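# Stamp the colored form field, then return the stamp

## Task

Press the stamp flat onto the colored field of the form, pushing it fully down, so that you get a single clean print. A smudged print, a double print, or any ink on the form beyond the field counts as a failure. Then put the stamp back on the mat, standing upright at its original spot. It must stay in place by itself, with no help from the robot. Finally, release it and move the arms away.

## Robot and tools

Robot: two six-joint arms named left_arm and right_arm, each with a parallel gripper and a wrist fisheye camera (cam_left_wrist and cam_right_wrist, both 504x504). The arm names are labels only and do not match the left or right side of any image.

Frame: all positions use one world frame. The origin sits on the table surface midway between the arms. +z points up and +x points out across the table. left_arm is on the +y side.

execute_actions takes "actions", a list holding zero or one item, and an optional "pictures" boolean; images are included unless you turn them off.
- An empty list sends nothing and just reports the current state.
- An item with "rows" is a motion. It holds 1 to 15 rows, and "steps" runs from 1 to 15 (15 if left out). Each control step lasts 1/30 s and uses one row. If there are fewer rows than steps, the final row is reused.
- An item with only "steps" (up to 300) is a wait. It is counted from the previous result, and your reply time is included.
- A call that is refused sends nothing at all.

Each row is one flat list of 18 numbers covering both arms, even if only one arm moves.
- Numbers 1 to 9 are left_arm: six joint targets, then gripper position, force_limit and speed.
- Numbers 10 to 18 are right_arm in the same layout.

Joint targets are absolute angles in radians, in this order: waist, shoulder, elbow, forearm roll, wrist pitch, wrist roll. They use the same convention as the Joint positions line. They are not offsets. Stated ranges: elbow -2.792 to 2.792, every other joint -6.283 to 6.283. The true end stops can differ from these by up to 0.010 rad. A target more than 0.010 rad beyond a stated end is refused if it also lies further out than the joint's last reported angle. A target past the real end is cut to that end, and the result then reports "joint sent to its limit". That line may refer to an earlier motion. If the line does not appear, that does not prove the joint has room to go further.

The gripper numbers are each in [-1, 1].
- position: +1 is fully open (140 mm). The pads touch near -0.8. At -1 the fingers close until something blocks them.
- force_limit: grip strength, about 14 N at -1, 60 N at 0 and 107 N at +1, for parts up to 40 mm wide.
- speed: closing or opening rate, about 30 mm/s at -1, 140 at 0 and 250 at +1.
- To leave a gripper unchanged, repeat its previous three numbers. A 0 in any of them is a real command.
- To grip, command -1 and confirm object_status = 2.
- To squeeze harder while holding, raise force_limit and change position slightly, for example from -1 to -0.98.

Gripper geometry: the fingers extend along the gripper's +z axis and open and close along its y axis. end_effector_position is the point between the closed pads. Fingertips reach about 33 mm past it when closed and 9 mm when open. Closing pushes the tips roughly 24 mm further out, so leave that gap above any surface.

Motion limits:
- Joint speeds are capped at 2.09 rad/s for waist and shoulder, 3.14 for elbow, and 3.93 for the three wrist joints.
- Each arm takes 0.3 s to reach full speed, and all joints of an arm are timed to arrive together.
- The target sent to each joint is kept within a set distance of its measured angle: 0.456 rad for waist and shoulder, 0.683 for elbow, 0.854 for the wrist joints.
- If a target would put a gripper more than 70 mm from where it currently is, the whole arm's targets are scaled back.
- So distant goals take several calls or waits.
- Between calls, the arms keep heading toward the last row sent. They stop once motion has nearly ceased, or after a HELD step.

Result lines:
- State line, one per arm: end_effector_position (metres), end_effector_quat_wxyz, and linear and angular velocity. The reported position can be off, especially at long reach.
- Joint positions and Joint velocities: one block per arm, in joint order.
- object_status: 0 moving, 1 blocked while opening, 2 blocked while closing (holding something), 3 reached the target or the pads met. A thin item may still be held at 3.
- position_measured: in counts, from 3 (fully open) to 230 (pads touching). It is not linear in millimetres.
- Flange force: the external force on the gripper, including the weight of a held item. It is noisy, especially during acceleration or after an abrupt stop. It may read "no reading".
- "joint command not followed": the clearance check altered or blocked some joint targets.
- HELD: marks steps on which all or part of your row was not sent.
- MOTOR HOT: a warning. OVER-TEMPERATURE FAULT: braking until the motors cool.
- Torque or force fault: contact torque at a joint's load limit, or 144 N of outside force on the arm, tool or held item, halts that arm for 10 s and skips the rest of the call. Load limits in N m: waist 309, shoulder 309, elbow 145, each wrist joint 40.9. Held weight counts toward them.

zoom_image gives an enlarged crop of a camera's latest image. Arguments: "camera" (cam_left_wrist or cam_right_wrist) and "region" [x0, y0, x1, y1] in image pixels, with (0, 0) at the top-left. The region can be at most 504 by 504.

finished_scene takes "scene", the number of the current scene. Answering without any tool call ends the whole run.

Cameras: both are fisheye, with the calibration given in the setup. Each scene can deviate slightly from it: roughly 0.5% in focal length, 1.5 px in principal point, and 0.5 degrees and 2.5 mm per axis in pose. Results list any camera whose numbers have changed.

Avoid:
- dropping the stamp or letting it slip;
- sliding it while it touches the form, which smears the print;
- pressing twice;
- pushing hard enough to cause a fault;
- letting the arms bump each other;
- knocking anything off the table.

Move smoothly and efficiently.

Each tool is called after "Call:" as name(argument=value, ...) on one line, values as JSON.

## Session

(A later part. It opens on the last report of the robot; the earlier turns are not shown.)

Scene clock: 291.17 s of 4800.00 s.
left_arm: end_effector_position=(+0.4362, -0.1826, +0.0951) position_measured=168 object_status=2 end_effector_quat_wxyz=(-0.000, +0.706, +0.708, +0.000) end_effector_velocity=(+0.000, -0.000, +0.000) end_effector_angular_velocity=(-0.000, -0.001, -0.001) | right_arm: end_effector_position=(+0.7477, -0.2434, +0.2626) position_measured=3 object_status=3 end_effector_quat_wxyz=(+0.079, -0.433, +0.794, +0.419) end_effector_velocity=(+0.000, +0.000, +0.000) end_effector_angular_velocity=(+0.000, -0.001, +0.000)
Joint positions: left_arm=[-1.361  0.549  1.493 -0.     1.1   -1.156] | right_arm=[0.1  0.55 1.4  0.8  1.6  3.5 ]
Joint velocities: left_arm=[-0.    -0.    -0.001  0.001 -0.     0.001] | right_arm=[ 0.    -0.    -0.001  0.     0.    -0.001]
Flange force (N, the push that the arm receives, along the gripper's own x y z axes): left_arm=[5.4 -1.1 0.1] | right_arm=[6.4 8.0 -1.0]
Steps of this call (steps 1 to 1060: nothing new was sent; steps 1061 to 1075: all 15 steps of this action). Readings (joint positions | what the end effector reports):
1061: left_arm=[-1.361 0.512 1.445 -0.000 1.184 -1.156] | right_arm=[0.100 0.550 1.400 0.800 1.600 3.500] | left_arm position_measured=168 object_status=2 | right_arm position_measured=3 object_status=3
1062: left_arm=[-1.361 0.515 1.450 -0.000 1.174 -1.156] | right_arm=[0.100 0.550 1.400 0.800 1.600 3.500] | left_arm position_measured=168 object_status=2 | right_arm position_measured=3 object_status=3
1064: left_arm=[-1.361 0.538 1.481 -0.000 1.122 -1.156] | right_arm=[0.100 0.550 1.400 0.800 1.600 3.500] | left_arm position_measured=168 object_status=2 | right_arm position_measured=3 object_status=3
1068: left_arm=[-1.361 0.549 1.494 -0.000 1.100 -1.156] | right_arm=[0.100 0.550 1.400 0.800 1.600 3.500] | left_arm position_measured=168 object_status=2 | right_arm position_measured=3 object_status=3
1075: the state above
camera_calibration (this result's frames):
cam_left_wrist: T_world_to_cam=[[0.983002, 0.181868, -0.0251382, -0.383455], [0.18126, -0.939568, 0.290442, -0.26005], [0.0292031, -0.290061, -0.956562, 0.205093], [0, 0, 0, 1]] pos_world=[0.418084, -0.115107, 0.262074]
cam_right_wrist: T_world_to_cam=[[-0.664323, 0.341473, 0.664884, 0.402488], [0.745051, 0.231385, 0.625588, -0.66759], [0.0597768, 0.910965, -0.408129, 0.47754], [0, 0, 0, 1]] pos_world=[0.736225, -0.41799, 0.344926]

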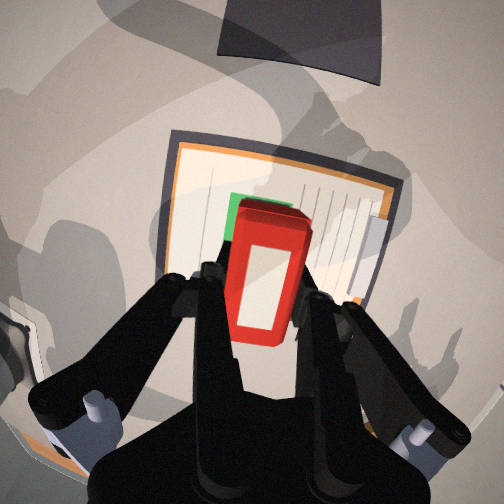

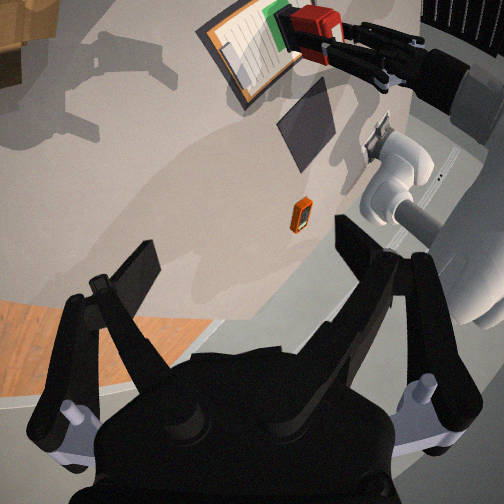

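Call:
zoom_image(camera="cam_left_wrist", region=[190, 160, 340, 280])

Call:
zoom_image(camera="cam_right_wrist", region=[200, 0, 380, 110])

Region (190, 160, 340, 280) of cam_left_wrist's 504x504 image, scaled by 3.360, with more detail than that image has; it fills the top 403 rows of this view, and the rest is white.

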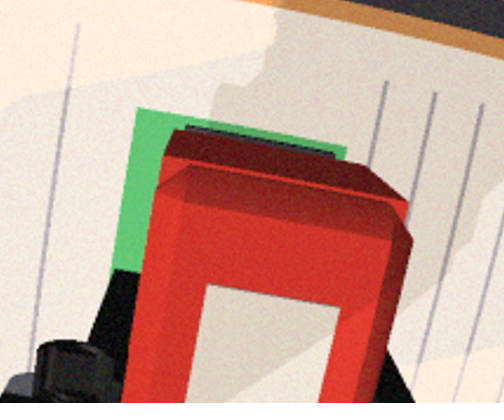

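Region (200, 0, 380, 110) of cam_right_wrist's 504x504 image, scaled by 2.800, with more detail than that image has.

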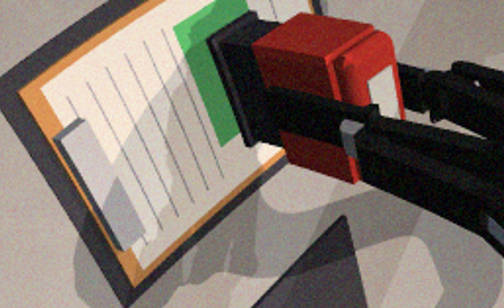

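Call:
execute_actions(actions=[{"rows": [[-1.3687,0.5553,1.4963,0,1.0900,-1.1639,-1,0.8,0.2,0.1,0.55,1.4,0.8,1.6,3.5,1,0,0]], "steps": 12}])

Call:
zoom_image(camera="cam_left_wrist", region=[190, 160, 340, 280])

Call:
zoom_image(camera="cam_right_wrist", region=[240, 0, 360, 80])

Scene clock: 350.30 s of 4800.00 s.
left_arm: end_effector_position=(+0.4309, -0.1865, +0.0884) position_measured=168 object_status=2 end_effector_quat_wxyz=(+0.000, +0.706, +0.708, +0.000) end_effector_velocity=(-0.001, +0.000, -0.001) end_effector_angular_velocity=(+0.001, +0.002, +0.001) | right_arm: end_effector_position=(+0.7477, -0.2434, +0.2626) position_measured=3 object_status=3 end_effector_quat_wxyz=(+0.079, -0.433, +0.794, +0.419) end_effector_velocity=(-0.000, +0.000, +0.000) end_effector_angular_velocity=(+0.000, +0.000, -0.000)
Joint positions: left_arm=[-1.369  0.555  1.496  0.     1.09  -1.164] | right_arm=[0.1  0.55 1.4  0.8  1.6  3.5 ]
Joint velocities: left_arm=[-0.     0.001  0.    -0.002  0.     0.   ] | right_arm=[-0. -0.  0.  0.  0.  0.]
Flange force (N, the push that the arm receives, along the gripper's own x y z axes): left_arm=[4.1 0.8 2.5] | right_arm=[5.2 5.7 -0.7]
Steps of this call (steps 1 to 15: the robot went on to your last target; steps 16 to 1762: nothing new was sent; steps 1763 to 1774: all 12 steps of this action). Readings (joint positions | what the end effector reports):
1763: left_arm=[-1.361 0.549 1.493 0.000 1.099 -1.156] | right_arm=[0.100 0.550 1.400 0.800 1.600 3.500] | left_arm position_measured=168 object_status=2 | right_arm position_measured=3 object_status=3
1764: left_arm=[-1.365 0.551 1.494 0.000 1.094 -1.161] | right_arm=[0.100 0.550 1.400 0.800 1.600 3.500] | left_arm position_measured=168 object_status=2 | right_arm position_measured=3 object_status=3
1766: left_arm=[-1.369 0.555 1.496 0.000 1.090 -1.164] | right_arm=[0.100 0.550 1.400 0.800 1.600 3.500] | left_arm position_measured=168 object_status=2 | right_arm position_measured=3 object_status=3
1770: left_arm=[-1.369 0.555 1.496 0.000 1.090 -1.164] | right_arm=[0.100 0.550 1.400 0.800 1.600 3.500] | left_arm position_measured=168 object_status=2 | right_arm position_measured=3 object_status=3
1774: the state above
camera_calibration (this result's frames):
cam_left_wrist: T_world_to_cam=[[0.983038, 0.181694, -0.0249597, -0.377706], [0.181032, -0.939509, 0.290776, -0.260704], [0.0293826, -0.290363, -0.956465, 0.197544], [0, 0, 0, 1]] pos_world=[0.412691, -0.118947, 0.255323]
cam_right_wrist: T_world_to_cam=[[-0.664323, 0.341473, 0.664884, 0.402488], [0.745051, 0.231385, 0.625587, -0.66759], [0.0597764, 0.910965, -0.408129, 0.47754], [0, 0, 0, 1]] pos_world=[0.736225, -0.41799, 0.344926]

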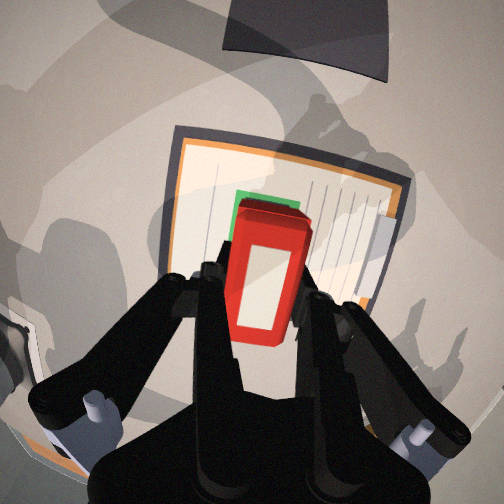

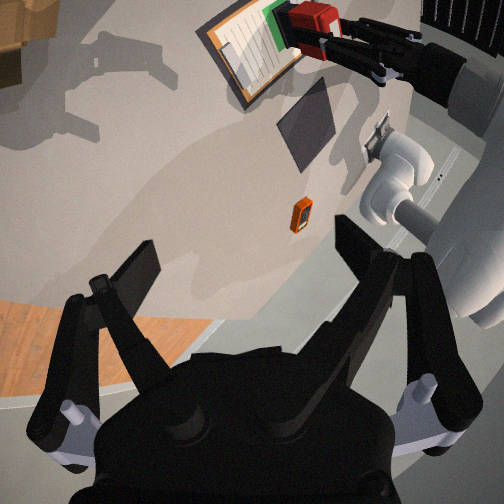

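Region (190, 160, 340, 280) of cam_left_wrist's 504x504 image, scaled by 3.360, with more detail than that image has; it fills the top 403 rows of this view, and the rest is white.

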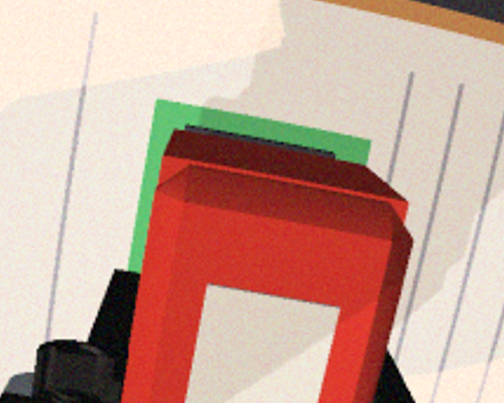

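Region (240, 0, 360, 80) of cam_right_wrist's 504x504 image, scaled by 4.200, with more detail than that image has.

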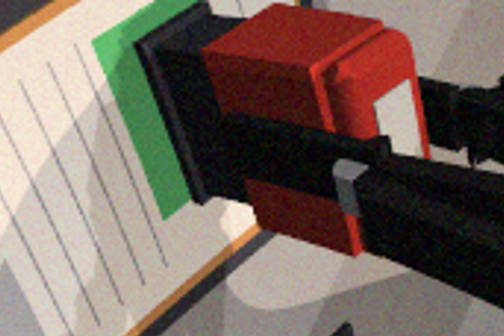

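Call:
execute_actions(actions=[{"rows": [[-1.3687,0.55609,1.49704,0,1.08846,-1.1639,-1,0.8,0.2,0.1,0.55,1.4,0.8,1.6,3.5,1,0,0],[-1.3687,0.55684,1.49781,0,1.08694,-1.1639,-1,0.8,0.2,0.1,0.55,1.4,0.8,1.6,3.5,1,0,0],[-1.3687,0.55759,1.49858,0,1.08541,-1.1639,-1,0.8,0.2,0.1,0.55,1.4,0.8,1.6,3.5,1,0,0],[-1.3687,0.55835,1.49935,0,1.08389,-1.1639,-1,0.8,0.2,0.1,0.55,1.4,0.8,1.6,3.5,1,0,0],[-1.3687,0.55911,1.50011,0,1.08238,-1.1639,-1,0.8,0.2,0.1,0.55,1.4,0.8,1.6,3.5,1,0,0],[-1.3687,0.55987,1.50087,0,1.08086,-1.1639,-1,0.8,0.2,0.1,0.55,1.4,0.8,1.6,3.5,1,0,0],[-1.3687,0.56040,1.50140,0,1.07979,-1.1639,-1,0.8,0.2,0.1,0.55,1.4,0.8,1.6,3.5,1,0,0],[-1.3687,0.56093,1.50193,0,1.07873,-1.1639,-1,0.8,0.2,0.1,0.55,1.4,0.8,1.6,3.5,1,0,0],[-1.3687,0.56139,1.50238,0,1.07782,-1.1639,-1,0.8,0.2,0.1,0.55,1.4,0.8,1.6,3.5,1,0,0],[-1.3687,0.56185,1.50283,0,1.07691,-1.1639,-1,0.8,0.2,0.1,0.55,1.4,0.8,1.6,3.5,1,0,0],[-1.3687,0.56231,1.50328,0,1.07600,-1.1639,-1,0.8,0.2,0.1,0.55,1.4,0.8,1.6,3.5,1,0,0],[-1.3687,0.56293,1.50388,0,1.07479,-1.1639,-1,0.8,0.2,0.1,0.55,1.4,0.8,1.6,3.5,1,0,0],[-1.3687,0.56370,1.50462,0,1.07328,-1.1639,-1,0.8,0.2,0.1,0.55,1.4,0.8,1.6,3.5,1,0,0],[-1.3687,0.56447,1.50536,0,1.07176,-1.1639,-1,0.8,0.2,0.1,0.55,1.4,0.8,1.6,3.5,1,0,0],[-1.3687,0.56524,1.50610,0,1.07025,-1.1639,-1,0.8,0.2,0.1,0.55,1.4,0.8,1.6,3.5,1,0,0]], "steps": 15}])

Scene clock: 410.80 s of 4800.00 s.
left_arm: end_effector_position=(+0.4309, -0.1865, +0.0765) position_measured=168 object_status=2 end_effector_quat_wxyz=(+0.000, +0.706, +0.708, -0.000) end_effector_velocity=(-0.000, +0.001, -0.031) end_effector_angular_velocity=(+0.002, +0.002, +0.001) | right_arm: end_effector_position=(+0.7477, -0.2434, +0.2626) position_measured=3 object_status=3 end_effector_quat_wxyz=(+0.079, -0.433, +0.794, +0.419) end_effector_velocity=(+0.000, -0.000, -0.000) end_effector_angular_velocity=(+0.000, -0.001, +0.000)
Joint positions: left_arm=[-1.369  0.564  1.505 -0.     1.072 -1.164] | right_arm=[0.1  0.55 1.4  0.8  1.6  3.5 ]
Joint velocities: left_arm=[ 0.     0.024  0.023 -0.001 -0.044 -0.   ] | right_arm=[-0.     0.    -0.     0.     0.    -0.001]
Flange force (N, the push that the arm receives, along the gripper's own x y z axes): left_arm=[7.4 -1.3 -7.5] | right_arm=[6.6 5.9 -2.2]
Steps of this call (steps 1 to 15: the robot went on to your last target; steps 16 to 1800: nothing new was sent; steps 1801 to 1815: all 15 steps of this action). Readings (joint positions | what the end effector reports):
1801: left_arm=[-1.369 0.555 1.496 -0.000 1.090 -1.164] | right_arm=[0.100 0.550 1.400 0.800 1.600 3.500] | left_arm position_measured=168 object_status=2 | right_arm position_measured=3 object_status=3
1802: left_arm=[-1.369 0.556 1.496 -0.000 1.089 -1.164] | right_arm=[0.100 0.550 1.400 0.800 1.600 3.500] | left_arm position_measured=168 object_status=2 | right_arm position_measured=3 object_status=3
1804: left_arm=[-1.369 0.557 1.498 -0.000 1.086 -1.164] | right_arm=[0.100 0.550 1.400 0.800 1.600 3.500] | left_arm position_measured=168 object_status=2 | right_arm position_measured=3 object_status=3
1808: left_arm=[-1.369 0.560 1.501 -0.000 1.080 -1.164] | right_arm=[0.100 0.550 1.400 0.800 1.600 3.500] | left_arm position_measured=168 object_status=2 | right_arm position_measured=3 object_status=3
1815: the state above
camera_calibration (this result's frames):
cam_left_wrist: T_world_to_cam=[[0.983014, 0.181812, -0.0250557, -0.378004], [0.181173, -0.939496, 0.290728, -0.257322], [0.0293181, -0.290329, -0.956478, 0.186195], [0, 0, 0, 1]] pos_world=[0.412744, -0.118969, 0.243431]
cam_right_wrist: T_world_to_cam=[[-0.664323, 0.341473, 0.664884, 0.402488], [0.745051, 0.231385, 0.625587, -0.66759], [0.0597767, 0.910965, -0.408129, 0.47754], [0, 0, 0, 1]] pos_world=[0.736225, -0.41799, 0.344926]

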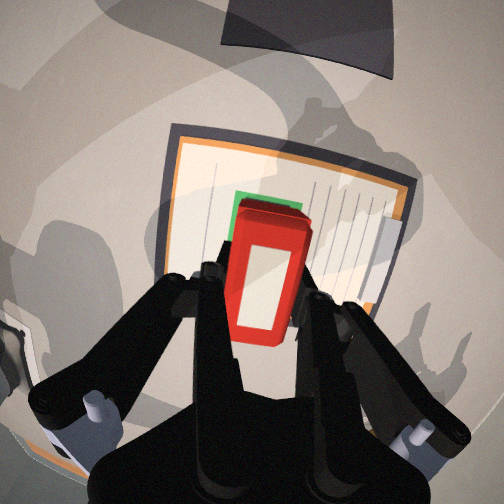

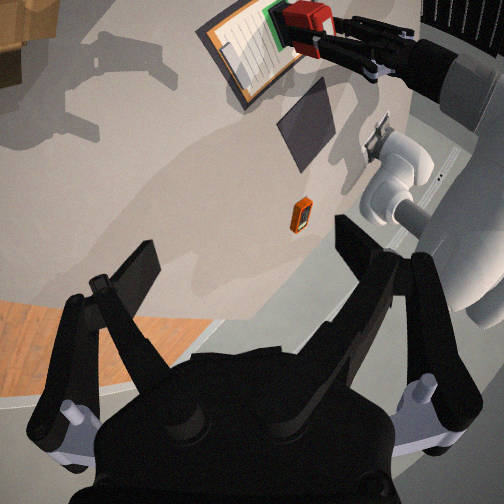

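Call:
execute_actions(actions=[{"rows": [[-1.3687,0.56602,1.50684,0,1.06874,-1.1639,-1,0.8,0.2,0.1,0.55,1.4,0.8,1.6,3.5,1,0,0],[-1.3687,0.56680,1.50757,0,1.06723,-1.1639,-1,0.8,0.2,0.1,0.55,1.4,0.8,1.6,3.5,1,0,0],[-1.3687,0.56758,1.50830,0,1.06571,-1.1639,-1,0.8,0.2,0.1,0.55,1.4,0.8,1.6,3.5,1,0,0],[-1.3687,0.56836,1.50903,0,1.06421,-1.1639,-1,0.8,0.2,0.1,0.55,1.4,0.8,1.6,3.5,1,0,0],[-1.3687,0.56914,1.50975,0,1.06270,-1.1639,-1,0.8,0.2,0.1,0.55,1.4,0.8,1.6,3.5,1,0,0],[-1.3687,0.56993,1.51047,0,1.06119,-1.1639,-1,0.8,0.2,0.1,0.55,1.4,0.8,1.6,3.5,1,0,0],[-1.3687,0.57072,1.51119,0,1.05968,-1.1639,-1,0.8,0.2,0.1,0.55,1.4,0.8,1.6,3.5,1,0,0],[-1.3687,0.57151,1.51191,0,1.05817,-1.1639,-1,0.8,0.2,0.1,0.55,1.4,0.8,1.6,3.5,1,0,0],[-1.3687,0.57230,1.51262,0,1.05667,-1.1639,-1,0.8,0.2,0.1,0.55,1.4,0.8,1.6,3.5,1,0,0],[-1.3687,0.57310,1.51333,0,1.05516,-1.1639,-1,0.8,0.2,0.1,0.55,1.4,0.8,1.6,3.5,1,0,0],[-1.3687,0.57390,1.51404,0,1.05366,-1.1639,-1,0.8,0.2,0.1,0.55,1.4,0.8,1.6,3.5,1,0,0],[-1.3687,0.57470,1.51474,0,1.05216,-1.1639,-1,0.8,0.2,0.1,0.55,1.4,0.8,1.6,3.5,1,0,0],[-1.3687,0.57550,1.51544,0,1.05065,-1.1639,-1,0.8,0.2,0.1,0.55,1.4,0.8,1.6,3.5,1,0,0],[-1.3687,0.57630,1.51614,0,1.04915,-1.1639,-1,0.8,0.2,0.1,0.55,1.4,0.8,1.6,3.5,1,0,0],[-1.3687,0.57711,1.51683,0,1.04765,-1.1639,-1,0.8,0.2,0.1,0.55,1.4,0.8,1.6,3.5,1,0,0]], "steps": 15}], pictures=false)

Scene clock: 437.10 s of 4800.00 s.
left_arm: end_effector_position=(+0.4309, -0.1865, +0.0615) position_measured=168 object_status=2 end_effector_quat_wxyz=(+0.000, +0.706, +0.708, -0.000) end_effector_velocity=(+0.000, -0.000, -0.028) end_effector_angular_velocity=(-0.002, -0.001, +0.000) | right_arm: end_effector_position=(+0.7477, -0.2434, +0.2626) position_measured=3 object_status=3 end_effector_quat_wxyz=(+0.079, -0.433, +0.794, +0.419) end_effector_velocity=(+0.000, -0.000, +0.001) end_effector_angular_velocity=(-0.000, -0.001, -0.001)
Joint positions: left_arm=[-1.369  0.576  1.516 -0.     1.049 -1.164] | right_arm=[0.1  0.55 1.4  0.8  1.6  3.5 ]
Joint velocities: left_arm=[ 0.     0.022  0.02   0.    -0.044 -0.   ] | right_arm=[-0.    -0.001 -0.001 -0.    -0.     0.001]
Flange force (N, the push that the arm receives, along the gripper's own x y z axes): left_arm=[9.6 -2.8 -11.0] | right_arm=[5.3 5.1 -3.1]
Steps of this call (steps 1 to 15: the robot went on to your last target; steps 16 to 774: nothing new was sent; steps 775 to 789: all 15 steps of this action). Readings (joint positions | what the end effector reports):
775: left_arm=[-1.369 0.565 1.506 -0.000 1.070 -1.164] | right_arm=[0.100 0.550 1.400 0.800 1.600 3.500] | left_arm position_measured=168 object_status=2 | right_arm position_measured=3 object_status=3
776: left_arm=[-1.369 0.566 1.507 -0.000 1.069 -1.164] | right_arm=[0.100 0.550 1.400 0.800 1.600 3.500] | left_arm position_measured=168 object_status=2 | right_arm position_measured=3 object_status=3
778: left_arm=[-1.369 0.567 1.508 -0.000 1.066 -1.164] | right_arm=[0.100 0.550 1.400 0.800 1.600 3.500] | left_arm position_measured=168 object_status=2 | right_arm position_measured=3 object_status=3
782: left_arm=[-1.369 0.571 1.511 -0.000 1.060 -1.164] | right_arm=[0.100 0.550 1.400 0.800 1.600 3.500] | left_arm position_measured=168 object_status=2 | right_arm position_measured=3 object_status=3
789: the state above

Call:
execute_actions(actions=[{"rows": [[-1.3687,0.57752,1.51718,0,1.04690,-1.1639,-1,0.8,0.2,0.1,0.55,1.4,0.8,1.6,3.5,1,0,0],[-1.3687,0.57792,1.51753,0,1.04615,-1.1639,-1,0.8,0.2,0.1,0.55,1.4,0.8,1.6,3.5,1,0,0],[-1.3687,0.57833,1.51788,0,1.04540,-1.1639,-1,0.8,0.2,0.1,0.55,1.4,0.8,1.6,3.5,1,0,0],[-1.3687,0.57873,1.51822,0,1.04465,-1.1639,-1,0.8,0.2,0.1,0.55,1.4,0.8,1.6,3.5,1,0,0],[-1.3687,0.57914,1.51856,0,1.04390,-1.1639,-1,0.8,0.2,0.1,0.55,1.4,0.8,1.6,3.5,1,0,0],[-1.3687,0.57954,1.51890,0,1.04315,-1.1639,-1,0.8,0.2,0.1,0.55,1.4,0.8,1.6,3.5,1,0,0],[-1.3687,0.57995,1.51925,0,1.04240,-1.1639,-1,0.8,0.2,0.1,0.55,1.4,0.8,1.6,3.5,1,0,0],[-1.3687,0.58035,1.51959,0,1.04165,-1.1639,-1,0.8,0.2,0.1,0.55,1.4,0.8,1.6,3.5,1,0,0],[-1.3687,0.58076,1.51993,0,1.04090,-1.1639,-1,0.8,0.2,0.1,0.55,1.4,0.8,1.6,3.5,1,0,0],[-1.3687,0.58117,1.52027,0,1.04016,-1.1639,-1,0.8,0.2,0.1,0.55,1.4,0.8,1.6,3.5,1,0,0]], "steps": 15}], pictures=false)

Scene clock: 459.87 s of 4800.00 s.
left_arm: end_effector_position=(+0.4309, -0.1865, +0.0554) position_measured=168 object_status=2 end_effector_quat_wxyz=(+0.000, +0.706, +0.708, -0.000) end_effector_velocity=(-0.000, +0.000, -0.002) end_effector_angular_velocity=(+0.002, +0.002, +0.000) | right_arm: end_effector_position=(+0.7477, -0.2434, +0.2626) position_measured=3 object_status=3 end_effector_quat_wxyz=(+0.079, -0.433, +0.794, +0.419) end_effector_velocity=(-0.000, +0.000, +0.001) end_effector_angular_velocity=(-0.000, -0.001, +0.000)
Joint positions: left_arm=[-1.369  0.581  1.52  -0.     1.04  -1.164] | right_arm=[0.1  0.55 1.4  0.8  1.6  3.5 ]
Joint velocities: left_arm=[-0.     0.003  0.    -0.001  0.     0.   ] | right_arm=[ 0.    -0.001  0.    -0.    -0.     0.   ]
Flange force (N, the push that the arm receives, along the gripper's own x y z axes): left_arm=[6.3 0.7 -10.5] | right_arm=[7.9 6.5 -2.4]
Steps of this call (steps 1 to 15: the robot went on to your last target; steps 16 to 668: nothing new was sent; steps 669 to 683: all 15 steps of this action). Readings (joint positions | what the end effector reports):
669: left_arm=[-1.369 0.577 1.517 -0.000 1.048 -1.164] | right_arm=[0.100 0.550 1.400 0.800 1.600 3.500] | left_arm position_measured=168 object_status=2 | right_arm position_measured=3 object_status=3
670: left_arm=[-1.369 0.577 1.517 -0.000 1.047 -1.164] | right_arm=[0.100 0.550 1.400 0.800 1.600 3.500] | left_arm position_measured=168 object_status=2 | right_arm position_measured=3 object_status=3
672: left_arm=[-1.369 0.578 1.518 -0.000 1.046 -1.164] | right_arm=[0.100 0.550 1.400 0.800 1.600 3.500] | left_arm position_measured=168 object_status=2 | right_arm position_measured=3 object_status=3
676: left_arm=[-1.369 0.580 1.519 -0.000 1.043 -1.164] | right_arm=[0.100 0.550 1.400 0.800 1.600 3.500] | left_arm position_measured=168 object_status=2 | right_arm position_measured=3 object_status=3
683: the state above

Next go to Δ=35 in small steps.

Call:
execute_actions(actions=[{"rows": [[-1.3687,0.58158,1.52060,0,1.03941,-1.1639,-1,0.8,0.2,0.1,0.55,1.4,0.8,1.6,3.5,1,0,0],[-1.3687,0.58158,1.52060,0,1.03941,-1.1639,-1,0.8,0.2,0.1,0.55,1.4,0.8,1.6,3.5,1,0,0],[-1.3687,0.58199,1.52094,0,1.03866,-1.1639,-1,0.8,0.2,0.1,0.55,1.4,0.8,1.6,3.5,1,0,0],[-1.3687,0.58199,1.52094,0,1.03866,-1.1639,-1,0.8,0.2,0.1,0.55,1.4,0.8,1.6,3.5,1,0,0],[-1.3687,0.58240,1.52128,0,1.03791,-1.1639,-1,0.8,0.2,0.1,0.55,1.4,0.8,1.6,3.5,1,0,0],[-1.3687,0.58240,1.52128,0,1.03791,-1.1639,-1,0.8,0.2,0.1,0.55,1.4,0.8,1.6,3.5,1,0,0],[-1.3687,0.58281,1.52162,0,1.03717,-1.1639,-1,0.8,0.2,0.1,0.55,1.4,0.8,1.6,3.5,1,0,0]], "steps": 12}], pictures=false)

Scene clock: 468.13 s of 4800.00 s.
left_arm: end_effector_position=(+0.4309, -0.1865, +0.0536) position_measured=168 object_status=2 end_effector_quat_wxyz=(+0.000, +0.706, +0.708, -0.000) end_effector_velocity=(+0.000, -0.001, +0.001) end_effector_angular_velocity=(-0.002, -0.001, +0.001) | right_arm: end_effector_position=(+0.7477, -0.2434, +0.2626) position_measured=3 object_status=3 end_effector_quat_wxyz=(+0.079, -0.433, +0.794, +0.419) end_effector_velocity=(-0.001, +0.000, -0.001) end_effector_angular_velocity=(+0.000, +0.001, +0.000)
Joint positions: left_arm=[-1.369  0.582  1.522 -0.     1.037 -1.164] | right_arm=[0.1  0.55 1.4  0.8  1.6  3.5 ]
Joint velocities: left_arm=[ 0.    -0.    -0.001 -0.    -0.001 -0.001] | right_arm=[-0.     0.     0.001  0.     0.    -0.   ]
Flange force (N, the push that the arm receives, along the gripper's own x y z axes): left_arm=[14.1 -4.0 -45.6] | right_arm=[6.8 5.1 -1.6]
Steps of this call (steps 1 to 15: the robot went on to your last target; steps 16 to 236: nothing new was sent; steps 237 to 248: all 12 steps of this action). Readings (joint positions | what the end effector reports):
237: left_arm=[-1.369 0.581 1.520 -0.000 1.040 -1.164] | right_arm=[0.100 0.550 1.400 0.800 1.600 3.500] | left_arm position_measured=168 object_status=2 | right_arm position_measured=3 object_status=3
238: left_arm=[-1.369 0.581 1.520 -0.000 1.040 -1.164] | right_arm=[0.100 0.550 1.400 0.800 1.600 3.500] | left_arm position_measured=168 object_status=2 | right_arm position_measured=3 object_status=3
240: left_arm=[-1.369 0.582 1.521 -0.000 1.039 -1.164] | right_arm=[0.100 0.550 1.400 0.800 1.600 3.500] | left_arm position_measured=168 object_status=2 | right_arm position_measured=3 object_status=3
244: left_arm=[-1.369 0.582 1.521 -0.000 1.038 -1.164] | right_arm=[0.100 0.550 1.400 0.800 1.600 3.500] | left_arm position_measured=168 object_status=2 | right_arm position_measured=3 object_status=3
248: the state above

Call:
execute_actions(actions=[{"rows": [[-1.3687,0.58199,1.52094,0,1.03866,-1.1639,-1,0.8,0.2,0.1,0.55,1.4,0.8,1.6,3.5,1,0,0],[-1.3687,0.58117,1.52027,0,1.04016,-1.1639,-1,0.8,0.2,0.1,0.55,1.4,0.8,1.6,3.5,1,0,0],[-1.3687,0.57954,1.51890,0,1.04315,-1.1639,-1,0.8,0.2,0.1,0.55,1.4,0.8,1.6,3.5,1,0,0],[-1.3687,0.57792,1.51753,0,1.04615,-1.1639,-1,0.8,0.2,0.1,0.55,1.4,0.8,1.6,3.5,1,0,0],[-1.3687,0.57630,1.51614,0,1.04915,-1.1639,-1,0.8,0.2,0.1,0.55,1.4,0.8,1.6,3.5,1,0,0],[-1.3687,0.57470,1.51474,0,1.05216,-1.1639,-1,0.8,0.2,0.1,0.55,1.4,0.8,1.6,3.5,1,0,0],[-1.3687,0.57310,1.51333,0,1.05516,-1.1639,-1,0.8,0.2,0.1,0.55,1.4,0.8,1.6,3.5,1,0,0],[-1.3687,0.57151,1.51191,0,1.05817,-1.1639,-1,0.8,0.2,0.1,0.55,1.4,0.8,1.6,3.5,1,0,0],[-1.3687,0.56993,1.51047,0,1.06119,-1.1639,-1,0.8,0.2,0.1,0.55,1.4,0.8,1.6,3.5,1,0,0],[-1.3687,0.56836,1.50903,0,1.06421,-1.1639,-1,0.8,0.2,0.1,0.55,1.4,0.8,1.6,3.5,1,0,0],[-1.3687,0.56680,1.50757,0,1.06723,-1.1639,-1,0.8,0.2,0.1,0.55,1.4,0.8,1.6,3.5,1,0,0],[-1.3687,0.56524,1.50610,0,1.07025,-1.1639,-1,0.8,0.2,0.1,0.55,1.4,0.8,1.6,3.5,1,0,0],[-1.3687,0.56370,1.50462,0,1.07328,-1.1639,-1,0.8,0.2,0.1,0.55,1.4,0.8,1.6,3.5,1,0,0],[-1.3687,0.56216,1.50313,0,1.07631,-1.1639,-1,0.8,0.2,0.1,0.55,1.4,0.8,1.6,3.5,1,0,0],[-1.3687,0.56063,1.50163,0,1.07934,-1.1639,-1,0.8,0.2,0.1,0.55,1.4,0.8,1.6,3.5,1,0,0]], "steps": 15}], pictures=false)

Scene clock: 488.33 s of 4800.00 s.
left_arm: end_effector_position=(+0.4309, -0.1864, +0.0786) position_measured=168 object_status=2 end_effector_quat_wxyz=(-0.000, +0.706, +0.708, +0.000) end_effector_velocity=(+0.000, -0.001, +0.059) end_effector_angular_velocity=(-0.003, -0.001, -0.000) | right_arm: end_effector_position=(+0.7477, -0.2434, +0.2626) position_measured=3 object_status=3 end_effector_quat_wxyz=(+0.079, -0.433, +0.794, +0.419) end_effector_velocity=(+0.000, +0.000, +0.000) end_effector_angular_velocity=(+0.000, +0.000, -0.001)
Joint positions: left_arm=[-1.369  0.563  1.504 -0.     1.076 -1.164] | right_arm=[0.1  0.55 1.4  0.8  1.6  3.5 ]
Joint velocities: left_arm=[-0.    -0.045 -0.045 -0.001  0.087  0.   ] | right_arm=[-0.     0.    -0.     0.001  0.     0.001]
Flange force (N, the push that the arm receives, along the gripper's own x y z axes): left_arm=[6.6 -3.1 -4.8] | right_arm=[5.1 2.5 -2.3]
Steps of this call (steps 1 to 15: the robot went on to your last target; steps 16 to 591: nothing new was sent; steps 592 to 606: all 15 steps of this action). Readings (joint positions | what the end effector reports):
592: left_arm=[-1.369 0.583 1.522 -0.000 1.037 -1.164] | right_arm=[0.100 0.550 1.400 0.800 1.600 3.500] | left_arm position_measured=168 object_status=2 | right_arm position_measured=3 object_status=3
593: left_arm=[-1.369 0.583 1.522 -0.000 1.038 -1.164] | right_arm=[0.100 0.550 1.400 0.800 1.600 3.500] | left_arm position_measured=168 object_status=2 | right_arm position_measured=3 object_status=3
595: left_arm=[-1.369 0.581 1.520 -0.000 1.042 -1.164] | right_arm=[0.100 0.550 1.400 0.800 1.600 3.500] | left_arm position_measured=168 object_status=2 | right_arm position_measured=3 object_status=3
599: left_arm=[-1.369 0.574 1.514 -0.000 1.054 -1.164] | right_arm=[0.100 0.550 1.400 0.800 1.600 3.500] | left_arm position_measured=168 object_status=2 | right_arm position_measured=3 object_status=3
606: the state above

Call:
execute_actions(actions=[{"rows": [[-1.3687,0.55911,1.50011,0,1.08238,-1.1639,-1,0.8,0.2,0.1,0.55,1.4,0.8,1.6,3.5,1,0,0],[-1.3687,0.55759,1.49858,0,1.08541,-1.1639,-1,0.8,0.2,0.1,0.55,1.4,0.8,1.6,3.5,1,0,0],[-1.3687,0.55534,1.49627,0,1.08998,-1.1639,-1,0.8,0.2,0.1,0.55,1.4,0.8,1.6,3.5,1,0,0],[-1.3687,0.55015,1.49077,0,1.10066,-1.1639,-1,0.8,0.2,0.1,0.55,1.4,0.8,1.6,3.5,1,0,0],[-1.3687,0.5132,1.4424,0,1.1860,-1.1639,-1,0.8,0.2,0.1,0.55,1.4,0.8,1.6,3.5,1,0,0]], "steps": 14}])

Call:
zoom_image(camera="cam_right_wrist", region=[200, 0, 380, 110])

Scene clock: 502.83 s of 4800.00 s.
left_arm: end_effector_position=(+0.4310, -0.1865, +0.1506) position_measured=168 object_status=2 end_effector_quat_wxyz=(+0.000, +0.706, +0.708, -0.000) end_effector_velocity=(-0.001, +0.001, -0.002) end_effector_angular_velocity=(+0.003, +0.001, -0.001) | right_arm: end_effector_position=(+0.7477, -0.2434, +0.2626) position_measured=3 object_status=3 end_effector_quat_wxyz=(+0.079, -0.433, +0.794, +0.419) end_effector_velocity=(-0.000, -0.000, -0.000) end_effector_angular_velocity=(-0.001, +0.002, -0.001)
Joint positions: left_arm=[-1.369  0.513  1.442  0.     1.186 -1.164] | right_arm=[0.1  0.55 1.4  0.8  1.6  3.5 ]
Joint velocities: left_arm=[-0.     0.001  0.001  0.     0.     0.   ] | right_arm=[-0.     0.     0.    -0.    -0.     0.001]
Flange force (N, the push that the arm receives, along the gripper's own x y z axes): left_arm=[7.3 -1.6 -0.2] | right_arm=[5.2 6.7 0.0]
Steps of this call (steps 1 to 15: the robot went on to your last target; steps 16 to 421: nothing new was sent; steps 422 to 435: all 14 steps of this action). Readings (joint positions | what the end effector reports):
422: left_arm=[-1.369 0.560 1.501 -0.000 1.080 -1.164] | right_arm=[0.100 0.550 1.400 0.800 1.600 3.500] | left_arm position_measured=168 object_status=2 | right_arm position_measured=3 object_status=3
423: left_arm=[-1.369 0.559 1.500 -0.000 1.082 -1.164] | right_arm=[0.100 0.550 1.400 0.800 1.600 3.500] | left_arm position_measured=168 object_status=2 | right_arm position_measured=3 object_status=3
425: left_arm=[-1.369 0.556 1.497 -0.000 1.089 -1.164] | right_arm=[0.100 0.550 1.400 0.800 1.600 3.500] | left_arm position_measured=168 object_status=2 | right_arm position_measured=3 object_status=3
429: left_arm=[-1.369 0.519 1.450 0.000 1.172 -1.164] | right_arm=[0.100 0.550 1.400 0.800 1.600 3.500] | left_arm position_measured=168 object_status=2 | right_arm position_measured=3 object_status=3
435: the state above
camera_calibration (this result's frames):
cam_left_wrist: T_world_to_cam=[[0.983023, 0.181782, -0.0249074, -0.376212], [0.181089, -0.939391, 0.29112, -0.278926], [0.0295224, -0.290688, -0.956362, 0.256874], [0, 0, 0, 1]] pos_world=[0.412752, -0.118962, 0.317495]
cam_right_wrist: T_world_to_cam=[[-0.664323, 0.341473, 0.664884, 0.402488], [0.745051, 0.231385, 0.625588, -0.66759], [0.0597769, 0.910965, -0.408129, 0.47754], [0, 0, 0, 1]] pos_world=[0.736225, -0.41799, 0.344926]

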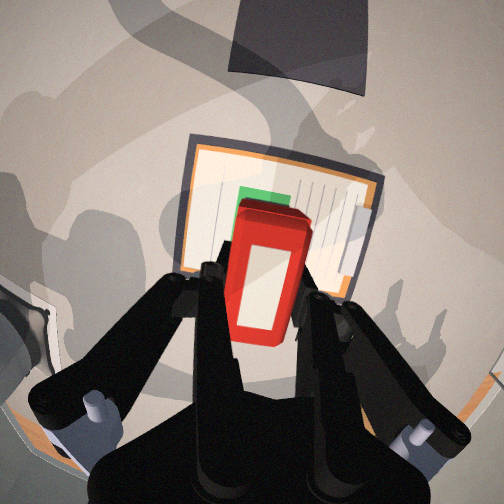

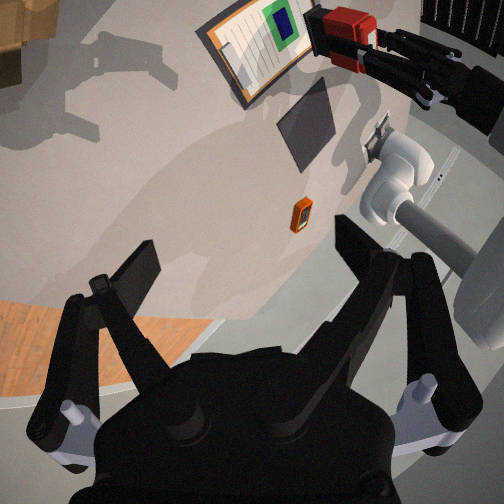

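Region (200, 0, 380, 110) of cam_right_wrist's 504x504 image, scaled by 2.800, with more detail than that image has.

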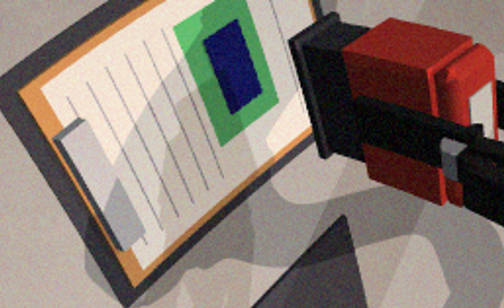

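Call:
execute_actions(actions=[{"rows": [[-1.1385,0.1427,1.9600,0,1.0389,-1.0167,-1,0.8,0.2,0.1,0.55,1.4,0.8,1.6,3.5,1,0,0]], "steps": 15}], pictures=false)

Call:
execute_actions(actions=[{"rows": [[-1.1385,0.1720,1.9890,0,0.9806,-1.0167,-1,0.8,0.2,0.1,0.55,1.4,0.8,1.6,3.5,1,0,0],[-1.1385,0.1720,1.9890,0,0.9806,-1.0167,-1,0.8,0.2,0.1,0.55,1.4,0.8,1.6,3.5,1,0,0],[-1.1385,0.1720,1.9890,0,0.9806,-1.0167,-1,0.8,0.2,0.1,0.55,1.4,0.8,1.6,3.5,1,0,0],[-1.1385,0.2018,2.0172,0,0.9226,-1.0167,-1,0.8,0.2,0.1,0.55,1.4,0.8,1.6,3.5,1,0,0]], "steps": 14}])

Scene clock: 525.00 s of 4800.00 s.
left_arm: end_effector_position=(+0.4487, +0.0581, +0.1559) position_measured=168 object_status=2 end_effector_quat_wxyz=(-0.000, +0.682, +0.731, +0.000) end_effector_velocity=(-0.062, +0.567, -0.040) end_effector_angular_velocity=(-0.003, -0.003, +0.154) | right_arm: end_effector_position=(+0.7477, -0.2434, +0.2626) position_measured=3 object_status=3 end_effector_quat_wxyz=(+0.079, -0.433, +0.794, +0.419) end_effector_velocity=(-0.001, -0.000, -0.001) end_effector_angular_velocity=(+0.000, +0.001, +0.000)
Joint positions: left_arm=[-1.184  0.216  1.858 -0.     1.068 -1.046] | right_arm=[0.1  0.55 1.4  0.8  1.6  3.5 ]
Joint velocities: left_arm=[ 0.427 -0.69   0.959  0.001 -0.273  0.273] | right_arm=[-0.     0.     0.001 -0.     0.    -0.   ]
Flange force (N, the push that the arm receives, along the gripper's own x y z axes): left_arm=[4.6 1.3 0.9] | right_arm=[4.5 1.4 -3.7]
Steps of this call (steps 1 to 15: the robot went on to your last target; steps 16 to 650: nothing new was sent; steps 651 to 665: all 15 steps of this action). Readings (joint positions | what the end effector reports):
651: left_arm=[-1.368 0.513 1.443 -0.000 1.186 -1.164] | right_arm=[0.100 0.550 1.400 0.800 1.600 3.500] | left_arm position_measured=168 object_status=2 | right_arm position_measured=3 object_status=3
652: left_arm=[-1.365 0.508 1.451 -0.000 1.184 -1.162] | right_arm=[0.100 0.550 1.400 0.800 1.600 3.500] | left_arm position_measured=168 object_status=2 | right_arm position_measured=3 object_status=3
654: left_arm=[-1.345 0.475 1.498 -0.000 1.170 -1.148] | right_arm=[0.100 0.550 1.400 0.800 1.600 3.500] | left_arm position_measured=168 object_status=2 | right_arm position_measured=3 object_status=3
658: left_arm=[-1.285 0.380 1.631 -0.000 1.133 -1.110] | right_arm=[0.100 0.550 1.400 0.800 1.600 3.500] | left_arm position_measured=168 object_status=2 | right_arm position_measured=3 object_status=3
665: the state above

Scene clock: 525.47 s of 4800.00 s.
left_arm: end_effector_position=(+0.4394, +0.1176, +0.0898) position_measured=168 object_status=2 end_effector_quat_wxyz=(-0.000, +0.676, +0.737, +0.000) end_effector_velocity=(+0.000, -0.000, +0.001) end_effector_angular_velocity=(-0.001, -0.001, +0.000) | right_arm: end_effector_position=(+0.7477, -0.2434, +0.2626) position_measured=3 object_status=3 end_effector_quat_wxyz=(+0.079, -0.433, +0.794, +0.419) end_effector_velocity=(+0.001, -0.000, +0.001) end_effector_angular_velocity=(-0.000, -0.002, +0.000)
Joint positions: left_arm=[-1.139  0.202  2.017 -0.     0.923 -1.017] | right_arm=[0.1  0.55 1.4  0.8  1.6  3.5 ]
Joint velocities: left_arm=[-0.    -0.001 -0.    -0.    -0.    -0.   ] | right_arm=[-0.    -0.    -0.002 -0.     0.    -0.   ]
Flange force (N, the push that the arm receives, along the gripper's own x y z axes): left_arm=[3.1 0.9 1.8] | right_arm=[5.0 3.9 -2.9]
Steps of this call (steps 1 to 14: all 14 steps of this action). Readings (joint positions | what the end effector reports):
1: left_arm=[-1.169 0.193 1.891 -0.000 1.058 -1.036] | right_arm=[0.100 0.550 1.400 0.800 1.600 3.500] | left_arm position_measured=168 object_status=2 | right_arm position_measured=3 object_status=3
2: left_arm=[-1.157 0.174 1.926 -0.000 1.044 -1.029] | right_arm=[0.100 0.550 1.400 0.800 1.600 3.500] | left_arm position_measured=168 object_status=2 | right_arm position_measured=3 object_status=3
4: left_arm=[-1.142 0.160 1.978 -0.000 0.994 -1.019] | right_arm=[0.100 0.550 1.400 0.800 1.600 3.500] | left_arm position_measured=168 object_status=2 | right_arm position_measured=3 object_status=3
8: left_arm=[-1.139 0.200 2.016 -0.000 0.925 -1.017] | right_arm=[0.100 0.550 1.400 0.800 1.600 3.500] | left_arm position_measured=168 object_status=2 | right_arm position_measured=3 object_status=3
14: the state above
camera_calibration (this result's frames):
cam_left_wrist: T_world_to_cam=[[0.964569, 0.262624, -0.0251901, -0.442725], [0.258436, -0.921325, 0.290467, -0.0130927], [0.0530753, -0.286686, -0.956553, 0.276048], [0, 0, 0, 1]] pos_world=[0.415772, 0.183347, 0.256706]
cam_right_wrist: T_world_to_cam=[[-0.664323, 0.341473, 0.664884, 0.402488], [0.745051, 0.231385, 0.625588, -0.66759], [0.059777, 0.910965, -0.408129, 0.47754], [0, 0, 0, 1]] pos_world=[0.736225, -0.41799, 0.344926]

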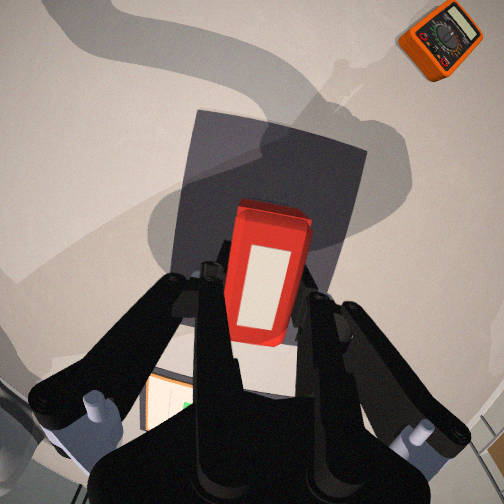

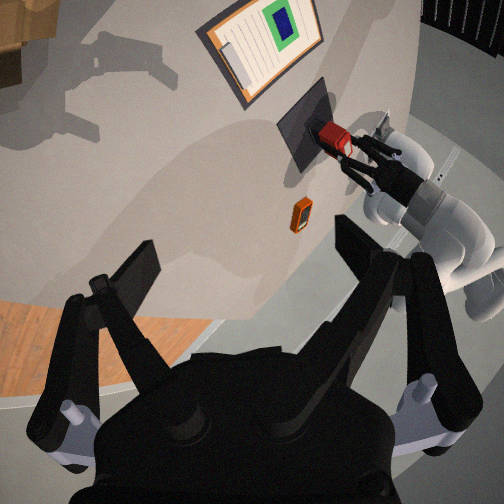

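Call:
execute_actions(actions=[{"rows": [[-1.1385,0.2033,2.0184,0,0.9199,-1.0167,-1,0.8,0.2,0.1,0.55,1.4,0.8,1.6,3.5,1,0,0],[-1.1385,0.2049,2.0196,0,0.9171,-1.0167,-1,0.8,0.2,0.1,0.55,1.4,0.8,1.6,3.5,1,0,0],[-1.1385,0.2064,2.0208,0,0.9144,-1.0167,-1,0.8,0.2,0.1,0.55,1.4,0.8,1.6,3.5,1,0,0],[-1.1385,0.2080,2.0220,0,0.9116,-1.0167,-1,0.8,0.2,0.1,0.55,1.4,0.8,1.6,3.5,1,0,0],[-1.1385,0.2093,2.0230,0,0.9093,-1.0167,-1,0.8,0.2,0.1,0.55,1.4,0.8,1.6,3.5,1,0,0],[-1.1385,0.2105,2.0239,0,0.9072,-1.0167,-1,0.8,0.2,0.1,0.55,1.4,0.8,1.6,3.5,1,0,0],[-1.1385,0.2116,2.0247,0,0.9053,-1.0167,-1,0.8,0.2,0.1,0.55,1.4,0.8,1.6,3.5,1,0,0],[-1.1385,0.2126,2.0255,0,0.9035,-1.0167,-1,0.8,0.2,0.1,0.55,1.4,0.8,1.6,3.5,1,0,0],[-1.1385,0.2135,2.0262,0,0.9019,-1.0167,-1,0.8,0.2,0.1,0.55,1.4,0.8,1.6,3.5,1,0,0],[-1.1385,0.2144,2.0269,0,0.9003,-1.0167,-1,0.8,0.2,0.1,0.55,1.4,0.8,1.6,3.5,1,0,0]], "steps": 14}], pictures=false)

Scene clock: 545.50 s of 4800.00 s.
left_arm: end_effector_position=(+0.4395, +0.1177, +0.0785) position_measured=168 object_status=2 end_effector_quat_wxyz=(+0.000, +0.676, +0.737, -0.000) end_effector_velocity=(-0.000, +0.000, -0.000) end_effector_angular_velocity=(+0.001, -0.000, -0.001) | right_arm: end_effector_position=(+0.7477, -0.2434, +0.2626) position_measured=3 object_status=3 end_effector_quat_wxyz=(+0.079, -0.433, +0.794, +0.419) end_effector_velocity=(+0.001, -0.000, -0.000) end_effector_angular_velocity=(-0.000, -0.000, -0.000)
Joint positions: left_arm=[-1.138  0.214  2.027  0.     0.9   -1.017] | right_arm=[0.1  0.55 1.4  0.8  1.6  3.5 ]
Joint velocities: left_arm=[-0.     0.     0.     0.001 -0.     0.   ] | right_arm=[-0.     0.001 -0.001 -0.     0.    -0.   ]
Flange force (N, the push that the arm receives, along the gripper's own x y z axes): left_arm=[2.1 2.6 1.2] | right_arm=[6.9 6.9 -1.1]
Steps of this call (steps 1 to 15: the robot went on to your last target; steps 16 to 587: nothing new was sent; steps 588 to 601: all 14 steps of this action). Readings (joint positions | what the end effector reports):
588: left_arm=[-1.138 0.202 2.017 0.000 0.922 -1.017] | right_arm=[0.100 0.550 1.400 0.800 1.600 3.500] | left_arm position_measured=168 object_status=2 | right_arm position_measured=3 object_status=3
589: left_arm=[-1.138 0.202 2.018 0.000 0.920 -1.017] | right_arm=[0.100 0.550 1.400 0.800 1.600 3.500] | left_arm position_measured=168 object_status=2 | right_arm position_measured=3 object_status=3
591: left_arm=[-1.138 0.206 2.021 0.000 0.915 -1.017] | right_arm=[0.100 0.550 1.400 0.800 1.600 3.500] | left_arm position_measured=168 object_status=2 | right_arm position_measured=3 object_status=3
595: left_arm=[-1.138 0.211 2.025 0.000 0.906 -1.017] | right_arm=[0.100 0.550 1.400 0.800 1.600 3.500] | left_arm position_measured=168 object_status=2 | right_arm position_measured=3 object_status=3
601: the state above

Call:
execute_actions(actions=[{"rows": [[-1.1385,0.2150,2.0273,0,0.8993,-1.0167,-1,0.8,0.2,0.1,0.55,1.4,0.8,1.6,3.5,1,0,0],[-1.1385,0.2155,2.0277,0,0.8984,-1.0167,-1,0.8,0.2,0.1,0.55,1.4,0.8,1.6,3.5,1,0,0],[-1.1385,0.2155,2.0277,0,0.8984,-1.0167,-1,0.8,0.2,0.1,0.55,1.4,0.8,1.6,3.5,1,0,0],[-1.1385,0.2155,2.0277,0,0.8984,-1.0167,-1,0.8,0.2,0.1,0.55,1.4,0.8,1.6,3.5,1,0,0],[-1.1385,0.2155,2.0277,0,0.8984,-1.0167,-1,0.8,0.2,0.1,0.55,1.4,0.8,1.6,3.5,1,0,0],[-1.1385,0.2155,2.0277,0,0.8984,-1.0167,0.6,0.8,0.2,0.1,0.55,1.4,0.8,1.6,3.5,1,0,0]], "steps": 15}])

Scene clock: 555.00 s of 4800.00 s.
left_arm: end_effector_position=(+0.4395, +0.1177, +0.0774) position_measured=92 object_status=0 end_effector_quat_wxyz=(-0.000, +0.676, +0.737, +0.000) end_effector_velocity=(-0.000, +0.000, -0.000) end_effector_angular_velocity=(+0.001, +0.000, -0.000) | right_arm: end_effector_position=(+0.7477, -0.2434, +0.2626) position_measured=3 object_status=3 end_effector_quat_wxyz=(+0.079, -0.433, +0.794, +0.419) end_effector_velocity=(+0.001, -0.000, -0.000) end_effector_angular_velocity=(+0.000, +0.000, -0.001)
Joint positions: left_arm=[-1.138  0.216  2.028  0.     0.898 -1.017] | right_arm=[0.1  0.55 1.4  0.8  1.6  3.5 ]
Joint velocities: left_arm=[-0.     0.001 -0.     0.     0.     0.   ] | right_arm=[-0.     0.001 -0.001  0.     0.     0.001]
Flange force (N, the push that the arm receives, along the gripper's own x y z axes): left_arm=[2.2 1.7 0.0] | right_arm=[7.1 4.0 -1.1]
Steps of this call (steps 1 to 15: the robot went on to your last target; steps 16 to 270: nothing new was sent; steps 271 to 285: all 15 steps of this action). Readings (joint positions | what the end effector reports):
271: left_arm=[-1.138 0.214 2.027 0.000 0.900 -1.017] | right_arm=[0.100 0.550 1.400 0.800 1.600 3.500] | left_arm position_measured=168 object_status=2 | right_arm position_measured=3 object_status=3
272: left_arm=[-1.138 0.215 2.027 0.000 0.899 -1.017] | right_arm=[0.100 0.550 1.400 0.800 1.600 3.500] | left_arm position_measured=168 object_status=2 | right_arm position_measured=3 object_status=3
274: left_arm=[-1.138 0.215 2.028 0.000 0.898 -1.017] | right_arm=[0.100 0.550 1.400 0.800 1.600 3.500] | left_arm position_measured=168 object_status=2 | right_arm position_measured=3 object_status=3
278: left_arm=[-1.138 0.216 2.028 0.000 0.898 -1.017] | right_arm=[0.100 0.550 1.400 0.800 1.600 3.500] | left_arm position_measured=155 object_status=0 | right_arm position_measured=3 object_status=3
285: the state above
camera_calibration (this result's frames):
cam_left_wrist: T_world_to_cam=[[0.964555, 0.262689, -0.0250847, -0.44309], [0.258458, -0.92127, 0.290622, -0.00945523], [0.0532333, -0.286804, -0.956509, 0.264196], [0, 0, 0, 1]] pos_world=[0.415764, 0.183456, 0.244339]
cam_right_wrist: T_world_to_cam=[[-0.664323, 0.341473, 0.664884, 0.402488], [0.745051, 0.231385, 0.625587, -0.66759], [0.0597769, 0.910965, -0.408129, 0.47754], [0, 0, 0, 1]] pos_world=[0.736225, -0.41799, 0.344926]

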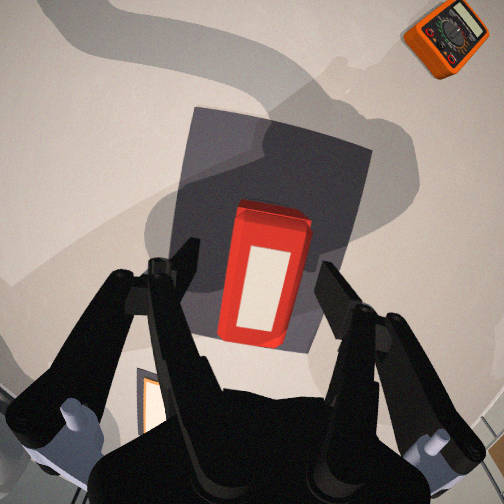

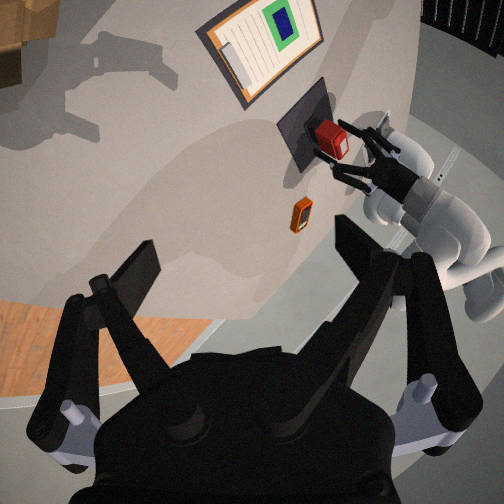

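Call:
execute_actions(actions=[{"rows": [[-1.1385,0.1427,1.9600,0,1.0389,-1.0167,0.6,0.8,0.2,0.1,0.55,1.4,0.8,1.6,3.5,1,0,0],[-1.1385,0.1427,1.9600,0,1.0389,-1.0167,0.6,0.8,0.2,0.1,0.55,1.4,0.8,1.6,3.5,1,0,0],[-1.1385,0.1427,1.9600,0,1.0389,-1.0167,0.6,0.8,0.2,0.1,0.55,1.4,0.8,1.6,3.5,1,0,0],[-1.1385,0.1427,1.9600,0,1.0389,-1.0167,0.6,0.8,0.2,0.1,0.55,1.4,0.8,1.6,3.5,1,0,0],[-1.1385,0.0807,1.8706,0,1.1903,-1.0167,0.6,0.8,0.2,0.1,0.55,1.4,0.8,1.6,3.5,1,0,0]], "steps": 15}])

Scene clock: 564.30 s of 4800.00 s.
left_arm: end_effector_position=(+0.4388, +0.1185, +0.2304) position_measured=53 object_status=3 end_effector_quat_wxyz=(+0.000, +0.676, +0.737, +0.000) end_effector_velocity=(-0.000, +0.000, -0.000) end_effector_angular_velocity=(+0.001, +0.002, +0.001) | right_arm: end_effector_position=(+0.7477, -0.2434, +0.2626) position_measured=3 object_status=3 end_effector_quat_wxyz=(+0.079, -0.433, +0.794, +0.419) end_effector_velocity=(+0.001, -0.000, +0.000) end_effector_angular_velocity=(+0.000, -0.002, +0.000)
Joint positions: left_arm=[-1.139  0.08   1.871  0.     1.19  -1.017] | right_arm=[0.1  0.55 1.4  0.8  1.6  3.5 ]
Joint velocities: left_arm=[-0.     0.001  0.    -0.001  0.002 -0.   ] | right_arm=[-0.     0.    -0.002 -0.     0.    -0.001]
Flange force (N, the push that the arm receives, along the gripper's own x y z axes): left_arm=[5.2 1.0 0.4] | right_arm=[5.4 4.9 0.5]
Steps of this call (steps 1 to 15: the robot went on to your last target; steps 16 to 264: nothing new was sent; steps 265 to 279: all 15 steps of this action). Readings (joint positions | what the end effector reports):
265: left_arm=[-1.139 0.215 2.027 0.000 0.899 -1.017] | right_arm=[0.100 0.550 1.400 0.800 1.600 3.500] | left_arm position_measured=53 object_status=3 | right_arm position_measured=3 object_status=3
266: left_arm=[-1.139 0.210 2.023 0.000 0.910 -1.017] | right_arm=[0.100 0.550 1.400 0.800 1.600 3.500] | left_arm position_measured=53 object_status=3 | right_arm position_measured=3 object_status=3
268: left_arm=[-1.139 0.179 1.993 0.000 0.972 -1.017] | right_arm=[0.100 0.550 1.400 0.800 1.600 3.500] | left_arm position_measured=53 object_status=3 | right_arm position_measured=3 object_status=3
272: left_arm=[-1.139 0.110 1.910 0.000 1.122 -1.017] | right_arm=[0.100 0.550 1.400 0.800 1.600 3.500] | left_arm position_measured=53 object_status=3 | right_arm position_measured=3 object_status=3
279: the state above
camera_calibration (this result's frames):
cam_left_wrist: T_world_to_cam=[[0.964586, 0.262591, -0.0248979, -0.43892], [0.258298, -0.921235, 0.290875, -0.0530277], [0.0534443, -0.287005, -0.956437, 0.410741], [0, 0, 0, 1]] pos_world=[0.415121, 0.18429, 0.397344]
cam_right_wrist: T_world_to_cam=[[-0.664323, 0.341473, 0.664884, 0.402488], [0.745051, 0.231385, 0.625588, -0.66759], [0.059777, 0.910965, -0.408129, 0.477539], [0, 0, 0, 1]] pos_world=[0.736225, -0.41799, 0.344926]

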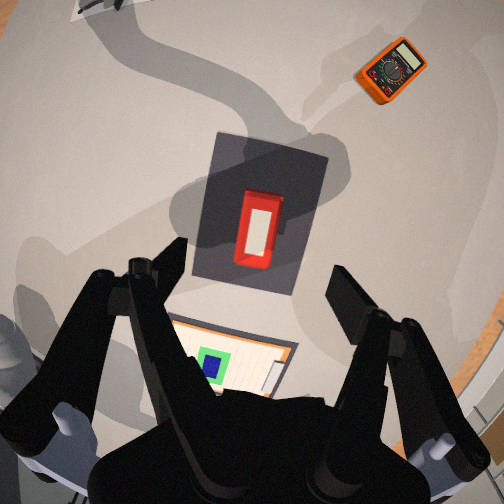

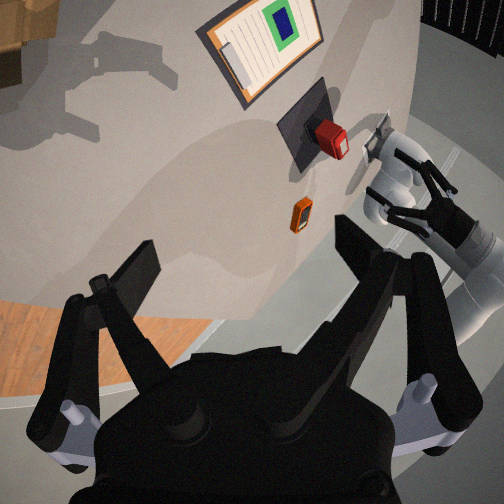

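The stamp is upright on the mat, the print is inside the field, and the arm is clear.

Call:
finished_scene(scene=2)

The scene is finished: the task was done.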